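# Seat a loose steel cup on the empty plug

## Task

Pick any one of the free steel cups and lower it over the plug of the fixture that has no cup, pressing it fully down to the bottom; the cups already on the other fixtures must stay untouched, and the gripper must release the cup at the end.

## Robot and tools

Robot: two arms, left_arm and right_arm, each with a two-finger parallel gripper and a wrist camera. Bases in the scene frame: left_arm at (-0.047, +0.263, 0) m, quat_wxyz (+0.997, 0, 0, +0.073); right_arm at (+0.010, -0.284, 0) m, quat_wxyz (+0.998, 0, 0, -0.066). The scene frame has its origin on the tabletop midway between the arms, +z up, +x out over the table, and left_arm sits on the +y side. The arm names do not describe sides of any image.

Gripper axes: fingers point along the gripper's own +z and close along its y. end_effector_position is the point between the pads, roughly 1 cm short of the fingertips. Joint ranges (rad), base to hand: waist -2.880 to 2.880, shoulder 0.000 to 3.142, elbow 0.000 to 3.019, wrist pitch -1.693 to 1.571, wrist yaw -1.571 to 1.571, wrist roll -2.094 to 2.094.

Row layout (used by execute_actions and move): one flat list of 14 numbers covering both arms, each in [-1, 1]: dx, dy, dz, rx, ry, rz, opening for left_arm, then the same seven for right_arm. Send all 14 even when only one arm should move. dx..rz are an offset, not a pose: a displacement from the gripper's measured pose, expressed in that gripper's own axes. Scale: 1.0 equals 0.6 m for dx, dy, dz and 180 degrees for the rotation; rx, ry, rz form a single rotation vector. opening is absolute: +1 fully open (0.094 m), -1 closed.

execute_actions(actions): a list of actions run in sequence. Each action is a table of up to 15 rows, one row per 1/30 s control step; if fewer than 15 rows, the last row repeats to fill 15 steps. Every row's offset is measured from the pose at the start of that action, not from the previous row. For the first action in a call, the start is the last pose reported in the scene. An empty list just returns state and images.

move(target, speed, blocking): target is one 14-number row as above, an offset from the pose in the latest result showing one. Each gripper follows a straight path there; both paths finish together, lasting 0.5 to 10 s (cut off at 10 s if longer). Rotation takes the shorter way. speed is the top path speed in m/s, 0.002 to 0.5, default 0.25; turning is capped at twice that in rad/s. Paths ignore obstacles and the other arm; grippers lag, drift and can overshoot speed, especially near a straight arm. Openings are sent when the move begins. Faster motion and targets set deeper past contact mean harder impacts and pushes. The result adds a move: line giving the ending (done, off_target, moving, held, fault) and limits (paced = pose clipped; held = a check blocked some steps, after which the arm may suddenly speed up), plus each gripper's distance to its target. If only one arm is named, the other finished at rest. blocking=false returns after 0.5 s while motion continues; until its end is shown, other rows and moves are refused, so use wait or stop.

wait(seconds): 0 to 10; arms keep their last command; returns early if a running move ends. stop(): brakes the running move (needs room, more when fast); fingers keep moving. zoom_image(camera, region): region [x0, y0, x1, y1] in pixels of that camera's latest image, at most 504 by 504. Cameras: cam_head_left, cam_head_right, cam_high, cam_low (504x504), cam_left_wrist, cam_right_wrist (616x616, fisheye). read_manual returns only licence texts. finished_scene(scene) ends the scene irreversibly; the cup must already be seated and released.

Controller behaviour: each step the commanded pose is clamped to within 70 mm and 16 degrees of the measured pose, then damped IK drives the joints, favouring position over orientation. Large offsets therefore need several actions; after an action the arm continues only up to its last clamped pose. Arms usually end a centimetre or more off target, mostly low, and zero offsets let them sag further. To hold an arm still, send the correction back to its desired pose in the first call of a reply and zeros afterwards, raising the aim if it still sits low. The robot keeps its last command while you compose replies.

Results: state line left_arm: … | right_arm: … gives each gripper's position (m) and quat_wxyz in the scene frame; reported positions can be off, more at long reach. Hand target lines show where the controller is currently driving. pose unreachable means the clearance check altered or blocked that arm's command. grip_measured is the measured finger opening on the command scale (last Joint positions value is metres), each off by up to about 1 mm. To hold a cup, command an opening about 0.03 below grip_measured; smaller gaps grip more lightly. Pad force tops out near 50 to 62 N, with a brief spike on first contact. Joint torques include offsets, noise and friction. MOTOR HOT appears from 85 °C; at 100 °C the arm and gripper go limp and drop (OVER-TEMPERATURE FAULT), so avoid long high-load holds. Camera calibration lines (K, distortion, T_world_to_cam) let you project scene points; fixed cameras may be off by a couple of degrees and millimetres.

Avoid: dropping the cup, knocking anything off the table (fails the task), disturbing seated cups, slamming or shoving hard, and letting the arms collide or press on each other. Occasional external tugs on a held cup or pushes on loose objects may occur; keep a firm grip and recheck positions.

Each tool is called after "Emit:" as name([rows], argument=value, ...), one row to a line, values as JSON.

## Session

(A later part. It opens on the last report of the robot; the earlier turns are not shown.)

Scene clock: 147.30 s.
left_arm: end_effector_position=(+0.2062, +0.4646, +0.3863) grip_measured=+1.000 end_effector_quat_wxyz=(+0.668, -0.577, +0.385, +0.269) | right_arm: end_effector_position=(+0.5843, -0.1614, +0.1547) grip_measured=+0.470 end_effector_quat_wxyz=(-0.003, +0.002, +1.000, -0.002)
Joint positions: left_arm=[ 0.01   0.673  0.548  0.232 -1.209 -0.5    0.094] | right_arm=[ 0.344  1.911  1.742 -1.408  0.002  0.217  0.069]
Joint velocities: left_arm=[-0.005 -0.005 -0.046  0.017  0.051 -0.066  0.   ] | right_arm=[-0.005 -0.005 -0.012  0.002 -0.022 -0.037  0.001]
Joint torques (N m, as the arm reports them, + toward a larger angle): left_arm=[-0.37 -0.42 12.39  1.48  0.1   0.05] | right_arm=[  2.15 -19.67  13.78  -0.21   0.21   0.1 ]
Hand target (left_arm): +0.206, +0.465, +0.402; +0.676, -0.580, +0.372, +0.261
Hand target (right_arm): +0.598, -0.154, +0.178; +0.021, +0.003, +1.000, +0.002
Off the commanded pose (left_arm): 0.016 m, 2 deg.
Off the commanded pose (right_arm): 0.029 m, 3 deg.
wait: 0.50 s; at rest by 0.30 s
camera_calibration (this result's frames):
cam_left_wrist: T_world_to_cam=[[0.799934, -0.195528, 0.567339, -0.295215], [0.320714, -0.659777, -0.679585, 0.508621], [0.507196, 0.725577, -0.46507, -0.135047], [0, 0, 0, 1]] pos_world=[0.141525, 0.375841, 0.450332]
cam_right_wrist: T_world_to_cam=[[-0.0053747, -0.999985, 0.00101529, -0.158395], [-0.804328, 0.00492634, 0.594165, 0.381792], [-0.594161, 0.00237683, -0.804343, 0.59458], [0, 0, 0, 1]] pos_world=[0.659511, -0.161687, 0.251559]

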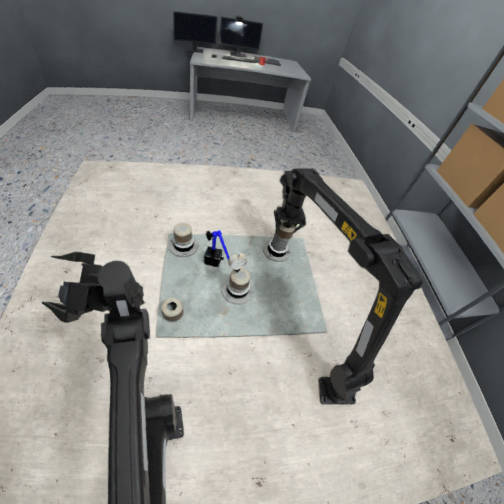

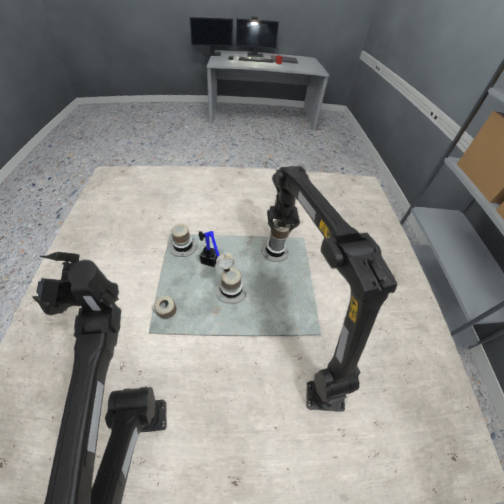

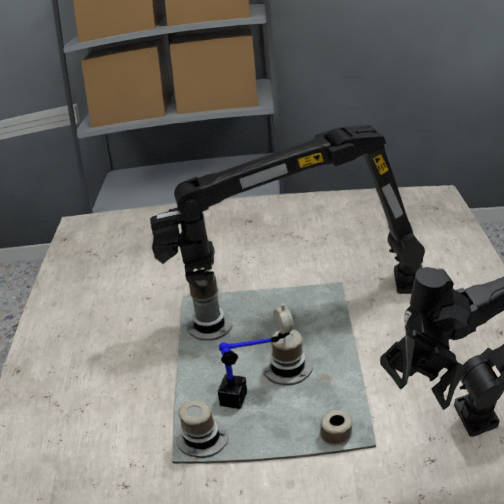

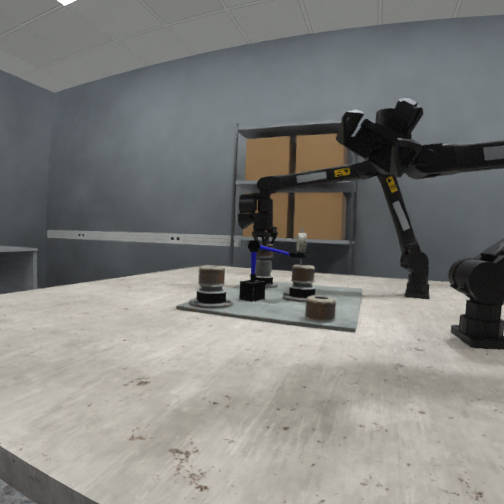

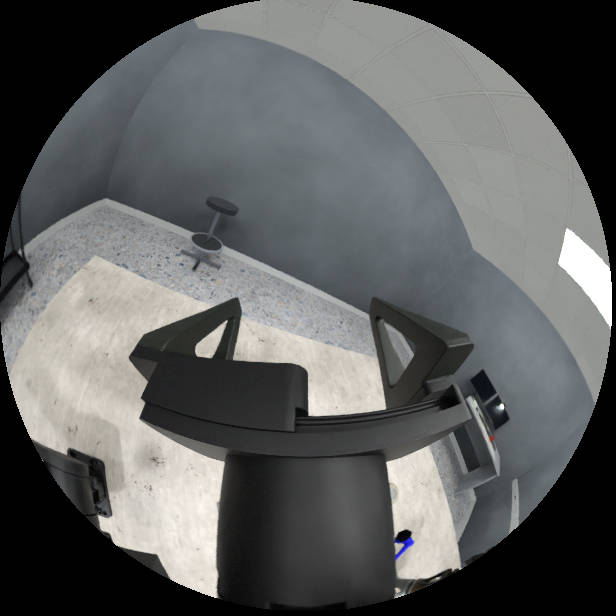

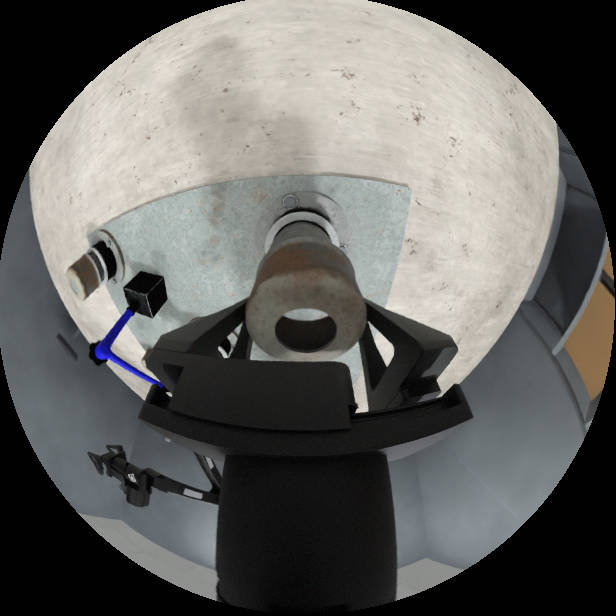

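Emit:
execute_actions([
  [[-0.0216,-0.0148,0.001,0.0016,-0.0036,-0.0099,1,-0.0216,0.0124,-0.0352,-0.0024,-0.0144,0.0006,0.42],[-0.0216,-0.0148,0.001,0.0016,-0.0036,-0.0099,1,-0.0187,0.0126,-0.0258,-0.0020,-0.0121,0.0006,0.42],[-0.0216,-0.0148,0.001,0.0016,-0.0036,-0.0099,1,-0.0145,0.0129,-0.0128,-0.0016,-0.0089,0.0006,0.42],[-0.0216,-0.0148,0.001,0.0016,-0.0036,-0.0099,1,-0.0104,0.0132,0.0003,-0.0011,-0.0057,0.0006,0.42],[-0.0216,-0.0148,0.001,0.0016,-0.0036,-0.0099,1,-0.0074,0.0134,0.0097,-0.0007,-0.0034,0.0006,0.42],[-0.0216,-0.0148,0.001,0.0016,-0.0036,-0.0099,1,-0.0062,0.0135,0.0133,-0.0006,-0.0025,0.0006,0.42],[-0.0216,-0.0148,0.001,0.0016,-0.0036,-0.0099,1,-0.0060,0.0142,0.0140,-0.0006,-0.0025,0.0006,0.42],[-0.0216,-0.0148,0.001,0.0016,-0.0036,-0.0099,1,-0.0059,0.0148,0.0147,-0.0006,-0.0025,0.0006,0.42],[-0.0216,-0.0148,0.001,0.0016,-0.0036,-0.0099,1,-0.0057,0.0155,0.0154,-0.0006,-0.0025,0.0006,0.42],[-0.0216,-0.0148,0.001,0.0016,-0.0036,-0.0099,1,-0.0056,0.0162,0.0161,-0.0006,-0.0025,0.0006,0.42],[-0.0216,-0.0148,0.001,0.0016,-0.0036,-0.0099,1,-0.0054,0.0168,0.0167,-0.0006,-0.0025,0.0006,0.42],[-0.0216,-0.0148,0.001,0.0016,-0.0036,-0.0099,1,-0.0053,0.0175,0.0174,-0.0006,-0.0025,0.0006,0.42],[-0.0216,-0.0148,0.001,0.0016,-0.0036,-0.0099,1,-0.0051,0.0182,0.0181,-0.0006,-0.0025,0.0006,0.42],[-0.0216,-0.0148,0.001,0.0016,-0.0036,-0.0099,1,-0.0050,0.0188,0.0188,-0.0006,-0.0025,0.0006,0.42],[-0.0216,-0.0148,0.001,0.0016,-0.0036,-0.0099,1,-0.0048,0.0195,0.0195,-0.0006,-0.0025,0.0006,0.42]],
])

Emit:
wait(seconds=0.5)

Scene clock: 179.23 s.
left_arm: end_effector_position=(+0.2062, +0.4646, +0.3863) grip_measured=+1.000 end_effector_quat_wxyz=(+0.668, -0.577, +0.385, +0.269) | right_arm: end_effector_position=(+0.5849, -0.1606, +0.1493) grip_measured=+0.470 end_effector_quat_wxyz=(-0.001, +0.006, +1.000, -0.001)
Joint positions: left_arm=[ 0.01   0.673  0.548  0.232 -1.209 -0.5    0.094] | right_arm=[ 0.345  1.913  1.731 -1.391  0.002  0.226  0.069]
Joint velocities: left_arm=[-0.005 -0.005  0.007 -0.012  0.007 -0.007  0.   ] | right_arm=[ 0.005 -0.005 -0.027  0.022  0.066 -0.022  0.   ]
Joint torques (N m, as the arm reports them, + toward a larger angle): left_arm=[-0.38 -0.45 12.39  1.47  0.1   0.05] | right_arm=[  3.03 -18.8    8.89   1.09   0.09   0.08]
Hand target (left_arm): +0.206, +0.465, +0.402; +0.676, -0.580, +0.372, +0.261
Hand target (right_arm): +0.587, -0.150, +0.143; +0.001, +0.003, +1.000, -0.001
Off the commanded pose (left_arm): 0.016 m, 2 deg.
Off the commanded pose (right_arm): 0.013 m, 0 deg.
camera_calibration (this result's frames):
cam_left_wrist: T_world_to_cam=[[0.799934, -0.195528, 0.567339, -0.295215], [0.320714, -0.659777, -0.679585, 0.508621], [0.507196, 0.725577, -0.46507, -0.135047], [0, 0, 0, 1]] pos_world=[0.141525, 0.375841, 0.450332]
cam_right_wrist: T_world_to_cam=[[-0.0126245, -0.99992, 0.000288384, -0.153219], [-0.806278, 0.0103503, 0.591446, 0.387901], [-0.591401, 0.00723421, -0.806345, 0.589982], [0, 0, 0, 1]] pos_world=[0.659739, -0.161489, 0.246351]

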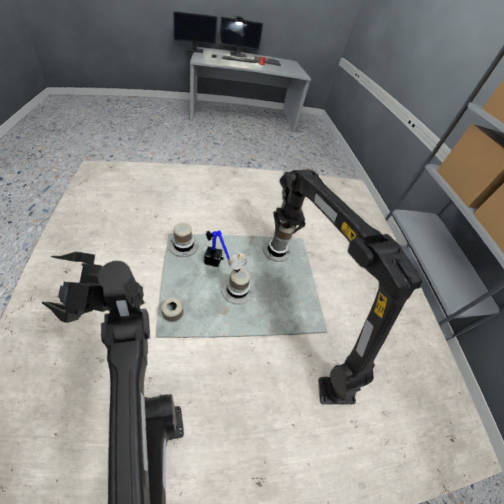

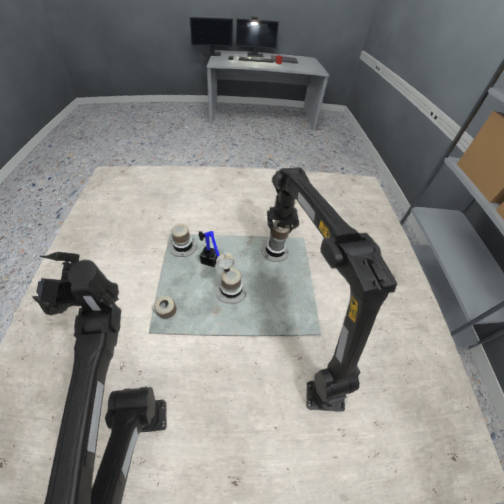

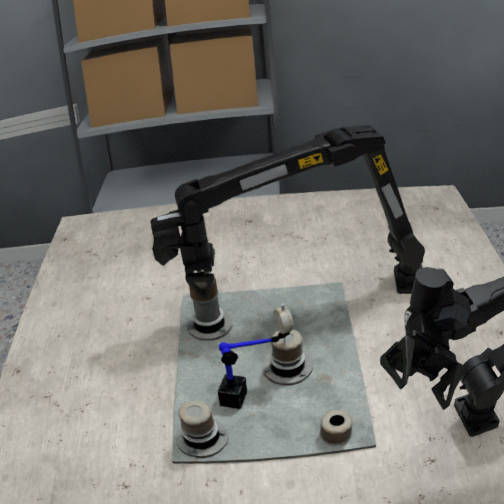

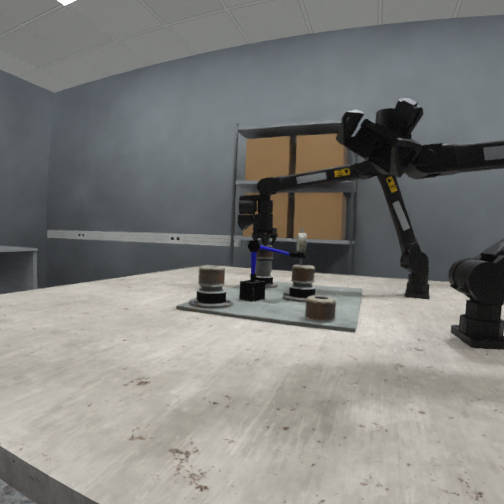

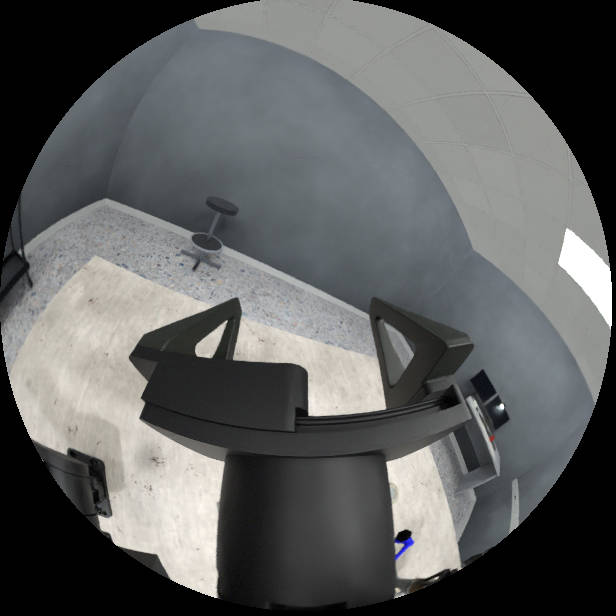

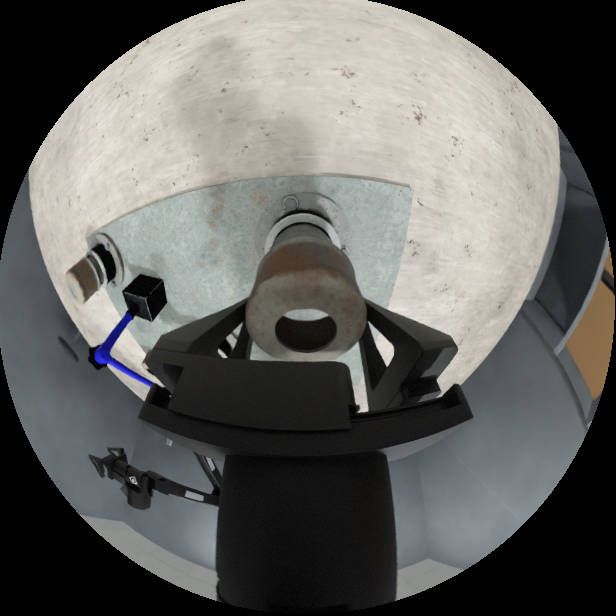

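Scene clock: 179.73 s.
left_arm: end_effector_position=(+0.2062, +0.4646, +0.3863) grip_measured=+1.000 end_effector_quat_wxyz=(+0.668, -0.577, +0.385, +0.269) | right_arm: end_effector_position=(+0.5844, -0.1584, +0.1477) grip_measured=+0.470 end_effector_quat_wxyz=(-0.001, +0.006, +1.000, -0.002)
Joint positions: left_arm=[ 0.01   0.673  0.548  0.232 -1.209 -0.5    0.094] | right_arm=[ 0.349  1.915  1.729 -1.388  0.002  0.228  0.069]
Joint velocities: left_arm=[ 0.005 -0.015  0.002  0.012  0.022 -0.051  0.   ] | right_arm=[ 0.005 -0.005  0.007  0.002 -0.066  0.022 -0.001]
Joint torques (N m, as the arm reports them, + toward a larger angle): left_arm=[-0.37 -0.42 12.4   1.47  0.1   0.05] | right_arm=[  2.67 -18.9    8.92   1.04   0.09   0.11]
Hand target (left_arm): +0.206, +0.465, +0.402; +0.676, -0.580, +0.372, +0.261
Hand target (right_arm): +0.587, -0.150, +0.143; +0.001, +0.003, +1.000, -0.001
Off the commanded pose (left_arm): 0.016 m, 2 deg.
Off the commanded pose (right_arm): 0.010 m, 0 deg.
wait: 0.50 s; at rest by 0.27 s
camera_calibration (this result's frames):
cam_left_wrist: T_world_to_cam=[[0.799934, -0.195528, 0.567339, -0.295215], [0.320714, -0.659777, -0.679585, 0.508621], [0.507196, 0.725577, -0.46507, -0.135047], [0, 0, 0, 1]] pos_world=[0.141525, 0.375841, 0.450332]
cam_right_wrist: T_world_to_cam=[[-0.0114797, -0.999934, 0.000552233, -0.151745], [-0.805633, 0.00957618, 0.592338, 0.387789], [-0.592304, 0.00635497, -0.80569, 0.588695], [0, 0, 0, 1]] pos_world=[0.65936, -0.15919, 0.244687]

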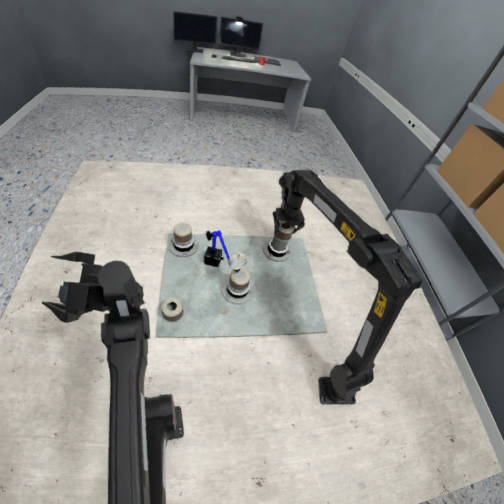

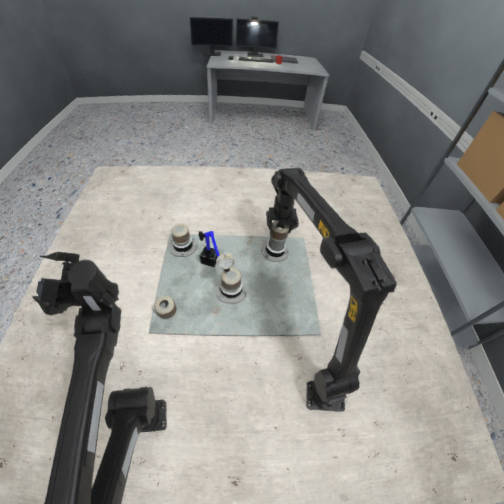

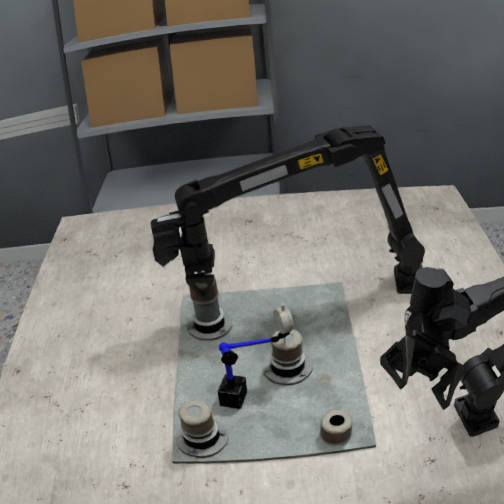

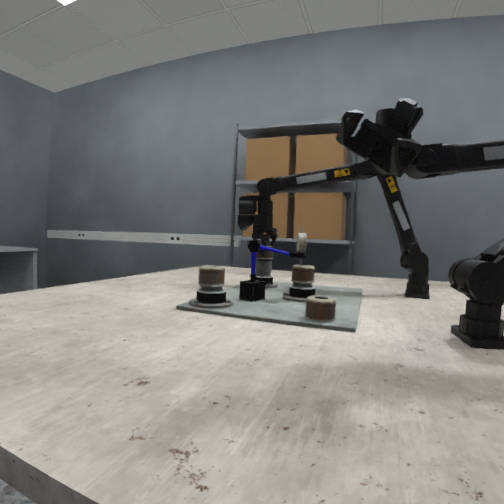

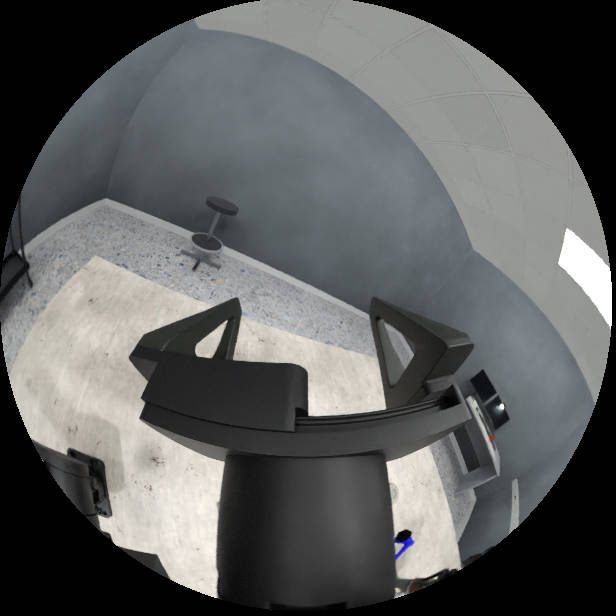

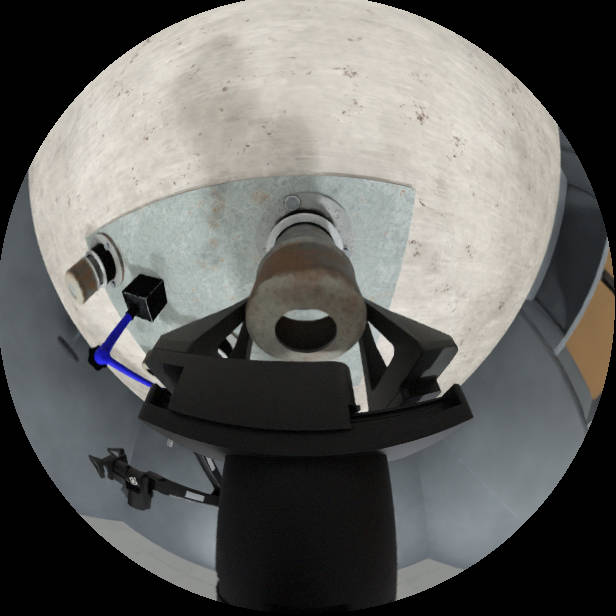

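Emit:
zoom_image(camera="cam_right_wrist", region=[236, 185, 376, 295])

Emit:
zoom_image(camera="cam_high", region=[170, 265, 250, 345])

Emit:
zoom_image(camera="cam_low", region=[240, 230, 290, 290])

Region (236, 185, 376, 295) of cam_right_wrist's 616x616 image, scaled by 3.600, with more detail than that image has; it fills the top 396 rows of this view, and the rest is white.

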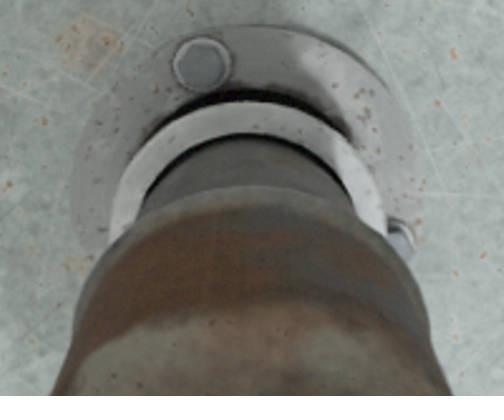

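Region (170, 265, 250, 345) of cam_high's 504x504 image, scaled by 6.300, with more detail than that image has.

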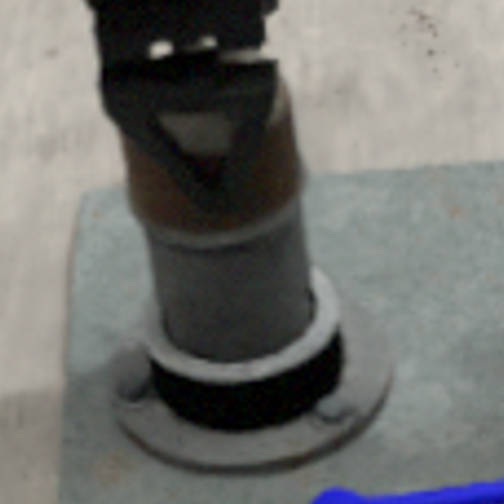

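Region (240, 230, 290, 290) of cam_low's 504x504 image, scaled by 8.400, with more detail than that image has.

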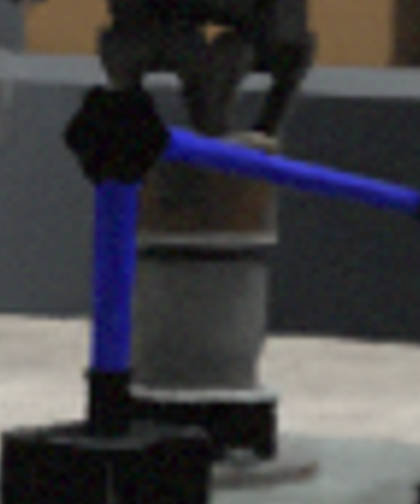

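Emit:
execute_actions([
  [[-0.0216,-0.0148,0.001,0.0016,-0.0036,-0.0099,1,-0.0046,0.0146,0.0095,-0.0008,-0.0015,-0.0019,0.42],[-0.0216,-0.0148,0.001,0.0016,-0.0036,-0.0099,1,-0.0046,0.0147,0.0111,-0.0009,-0.0018,-0.0019,0.42],[-0.0216,-0.0148,0.001,0.0016,-0.0036,-0.0099,1,-0.0047,0.0148,0.0128,-0.001,-0.0021,-0.0019,0.42],[-0.0216,-0.0148,0.001,0.0016,-0.0036,-0.0099,1,-0.0048,0.0150,0.0145,-0.001,-0.0023,-0.0019,0.42],[-0.0216,-0.0148,0.001,0.0016,-0.0036,-0.0099,1,-0.0048,0.0151,0.0161,-0.001,-0.0025,-0.0019,0.42],[-0.0216,-0.0148,0.001,0.0016,-0.0036,-0.0099,1,-0.0049,0.0152,0.0178,-0.001,-0.0025,-0.0019,0.42],[-0.0216,-0.0148,0.001,0.0016,-0.0036,-0.0099,1,-0.0050,0.0153,0.0195,-0.001,-0.0025,-0.0019,0.42],[-0.0216,-0.0148,0.001,0.0016,-0.0036,-0.0099,1,-0.0050,0.0154,0.0211,-0.001,-0.0025,-0.0019,0.42],[-0.0216,-0.0148,0.001,0.0016,-0.0036,-0.0099,1,-0.0051,0.0155,0.0228,-0.001,-0.0025,-0.0019,0.42],[-0.0216,-0.0148,0.001,0.0016,-0.0036,-0.0099,1,-0.0052,0.0156,0.0245,-0.001,-0.0025,-0.0019,0.42],[-0.0216,-0.0148,0.001,0.0016,-0.0036,-0.0099,1,-0.0052,0.0157,0.0261,-0.001,-0.0025,-0.0019,0.42],[-0.0216,-0.0148,0.001,0.0016,-0.0036,-0.0099,1,-0.0053,0.0159,0.0278,-0.001,-0.0025,-0.0019,0.42],[-0.0216,-0.0148,0.001,0.0016,-0.0036,-0.0099,1,-0.0054,0.0160,0.0295,-0.001,-0.0025,-0.0019,0.42],[-0.0216,-0.0148,0.001,0.0016,-0.0036,-0.0099,1,-0.0054,0.0161,0.0311,-0.001,-0.0025,-0.0019,0.42],[-0.0216,-0.0148,0.001,0.0016,-0.0036,-0.0099,1,-0.0055,0.0162,0.0328,-0.001,-0.0025,-0.0019,0.42]],
])

Emit:
wait(seconds=0.5)

Scene clock: 197.63 s.
left_arm: end_effector_position=(+0.2062, +0.4646, +0.3863) grip_measured=+1.000 end_effector_quat_wxyz=(+0.668, -0.577, +0.385, +0.269) | right_arm: end_effector_position=(+0.5852, -0.1582, +0.1360) grip_measured=+0.470 end_effector_quat_wxyz=(+0.001, +0.006, +1.000, -0.001)
Joint positions: left_arm=[ 0.01   0.673  0.548  0.232 -1.209 -0.5    0.094] | right_arm=[ 0.349  1.92   1.706 -1.355  0.002  0.228  0.069]
Joint velocities: left_arm=[-0.005  0.005  0.012 -0.012 -0.022  0.095  0.   ] | right_arm=[ 0.005  0.044 -0.051  0.066  0.007 -0.037  0.   ]
Joint torques (N m, as the arm reports them, + toward a larger angle): left_arm=[-0.39 -0.43 12.39  1.46  0.1   0.05] | right_arm=[  2.72 -19.     8.83   1.12   0.05   0.09]
Hand target (left_arm): +0.206, +0.465, +0.402; +0.676, -0.580, +0.372, +0.261
Hand target (right_arm): +0.587, -0.149, +0.128; +0.003, +0.002, +1.000, +0.000
Off the commanded pose (left_arm): 0.016 m, 2 deg.
Off the commanded pose (right_arm): 0.013 m, 0 deg.
camera_calibration (this result's frames):
cam_left_wrist: T_world_to_cam=[[0.799934, -0.195528, 0.567339, -0.295215], [0.320714, -0.659777, -0.679585, 0.508621], [0.507196, 0.725577, -0.46507, -0.135047], [0, 0, 0, 1]] pos_world=[0.141525, 0.375841, 0.450332]
cam_right_wrist: T_world_to_cam=[[-0.0114797, -0.999934, -0.000571743, -0.151399], [-0.808492, 0.00894538, 0.588439, 0.397495], [-0.588395, 0.00721734, -0.808541, 0.577949], [0, 0, 0, 1]] pos_world=[0.659696, -0.159116, 0.233308]

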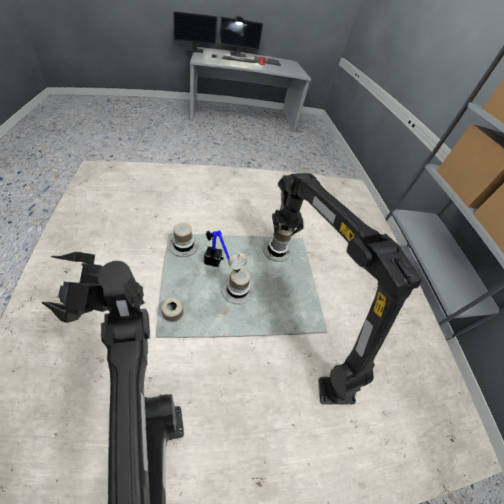

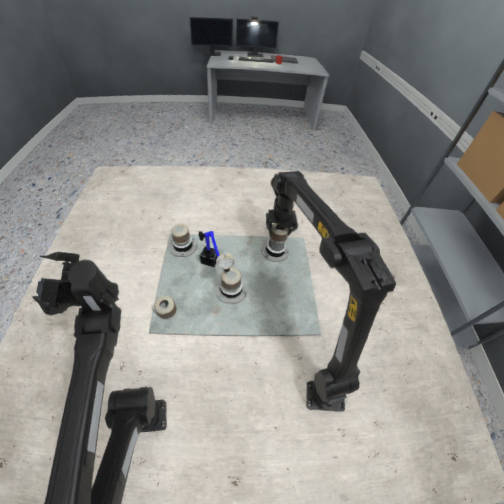

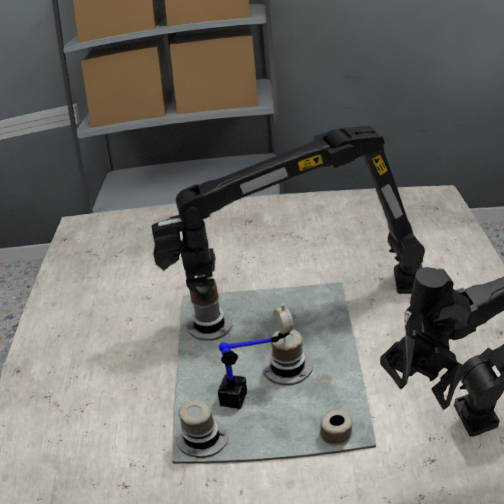

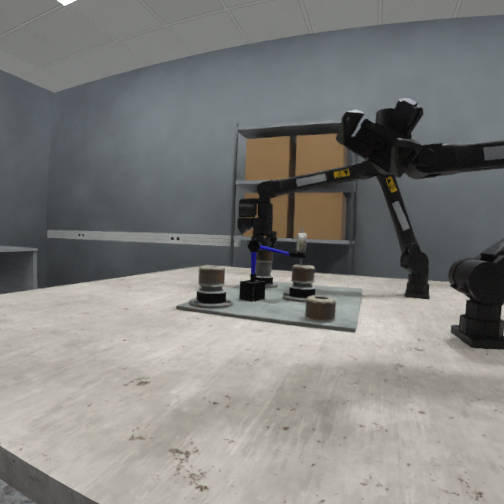

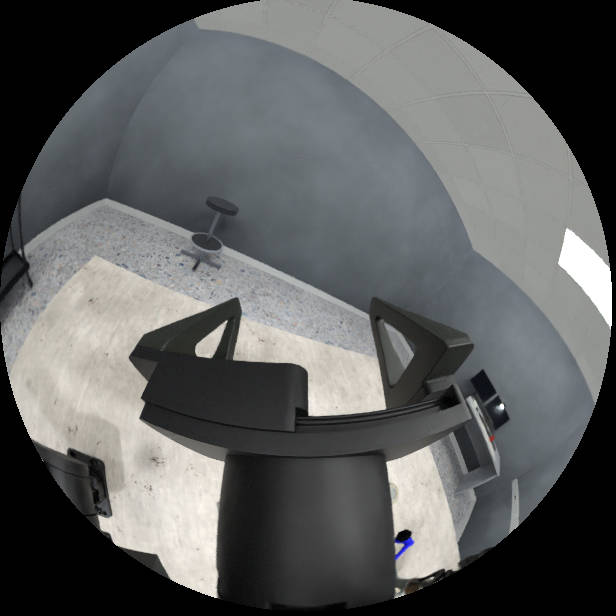

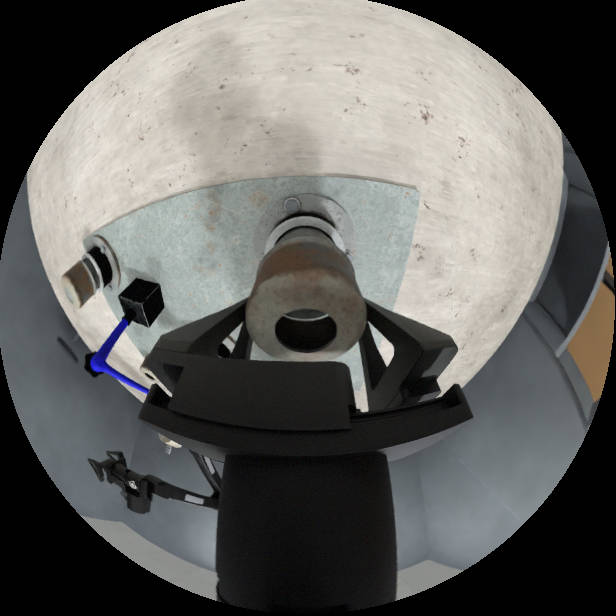

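Scene clock: 198.13 s.
left_arm: end_effector_position=(+0.2062, +0.4646, +0.3863) grip_measured=+1.000 end_effector_quat_wxyz=(+0.668, -0.577, +0.385, +0.269) | right_arm: end_effector_position=(+0.5848, -0.1581, +0.1322) grip_measured=+0.470 end_effector_quat_wxyz=(-0.001, +0.005, +1.000, -0.002)
Joint positions: left_arm=[ 0.01   0.673  0.548  0.232 -1.209 -0.5    0.094] | right_arm=[ 0.349  1.924  1.702 -1.351  0.002  0.228  0.069]
Joint velocities: left_arm=[-0.005 -0.015  0.012 -0.007  0.066 -0.037  0.   ] | right_arm=[ 0.005 -0.005  0.002 -0.012 -0.007 -0.007  0.   ]
Joint torques (N m, as the arm reports them, + toward a larger angle): left_arm=[-0.39 -0.42 12.4   1.47  0.1   0.05] | right_arm=[  2.7  -19.     8.86   1.1    0.06   0.09]
Hand target (left_arm): +0.206, +0.465, +0.402; +0.676, -0.580, +0.372, +0.261
Hand target (right_arm): +0.587, -0.149, +0.128; +0.002, +0.003, +1.000, +0.000
Off the commanded pose (left_arm): 0.016 m, 2 deg.
Off the commanded pose (right_arm): 0.011 m, 1 deg.
wait: 0.50 s; at rest by 0.27 s
camera_calibration (this result's frames):
cam_left_wrist: T_world_to_cam=[[0.799934, -0.195528, 0.567339, -0.295215], [0.320714, -0.659777, -0.679585, 0.508621], [0.507196, 0.725577, -0.46507, -0.135047], [0, 0, 0, 1]] pos_world=[0.141525, 0.375841, 0.450332]
cam_right_wrist: T_world_to_cam=[[-0.0110986, -0.999938, 0.000379314, -0.1516], [-0.806078, 0.00917136, 0.591739, 0.397641], [-0.591706, 0.00626172, -0.80613, 0.57614], [0, 0, 0, 1]] pos_world=[0.659752, -0.158845, 0.229202]

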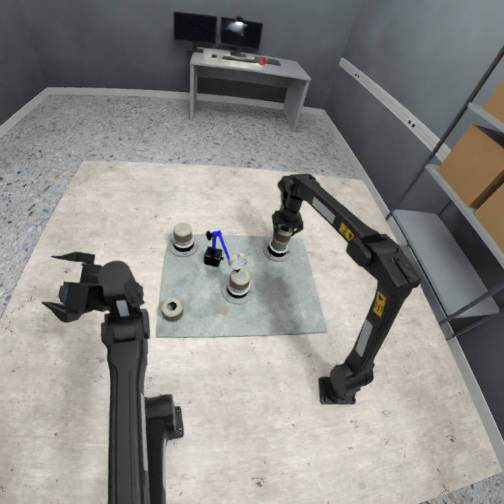

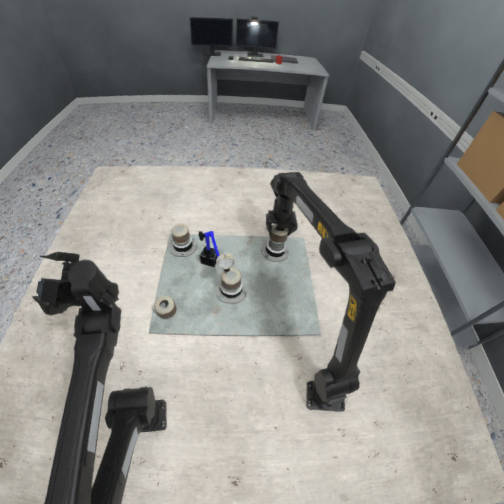

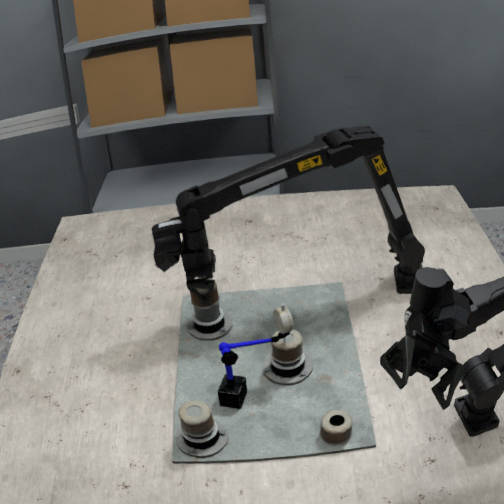

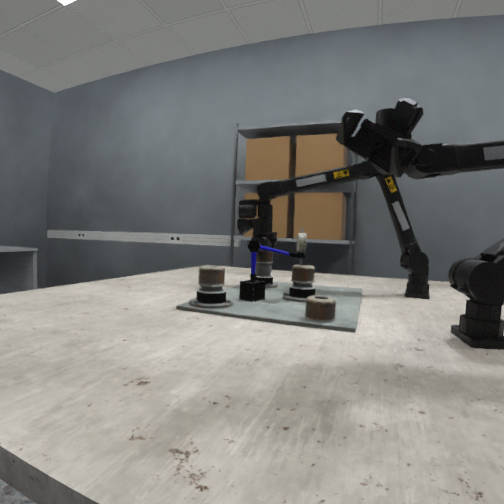

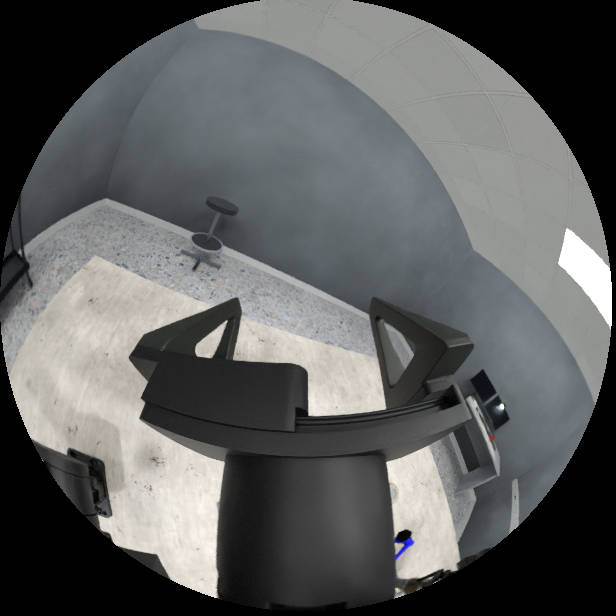

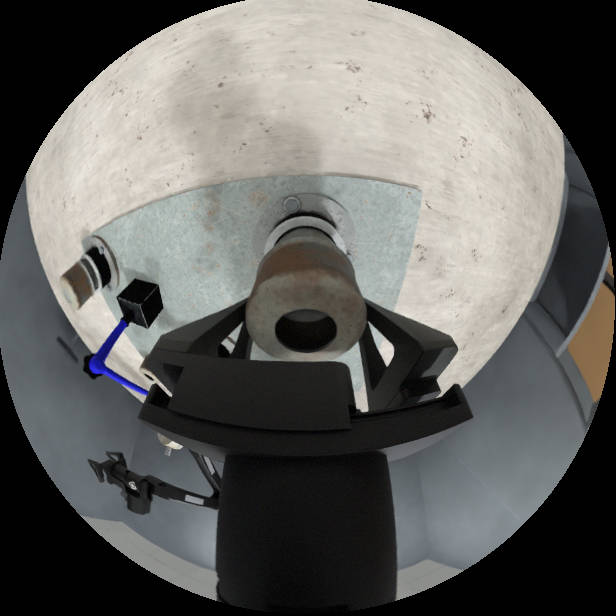

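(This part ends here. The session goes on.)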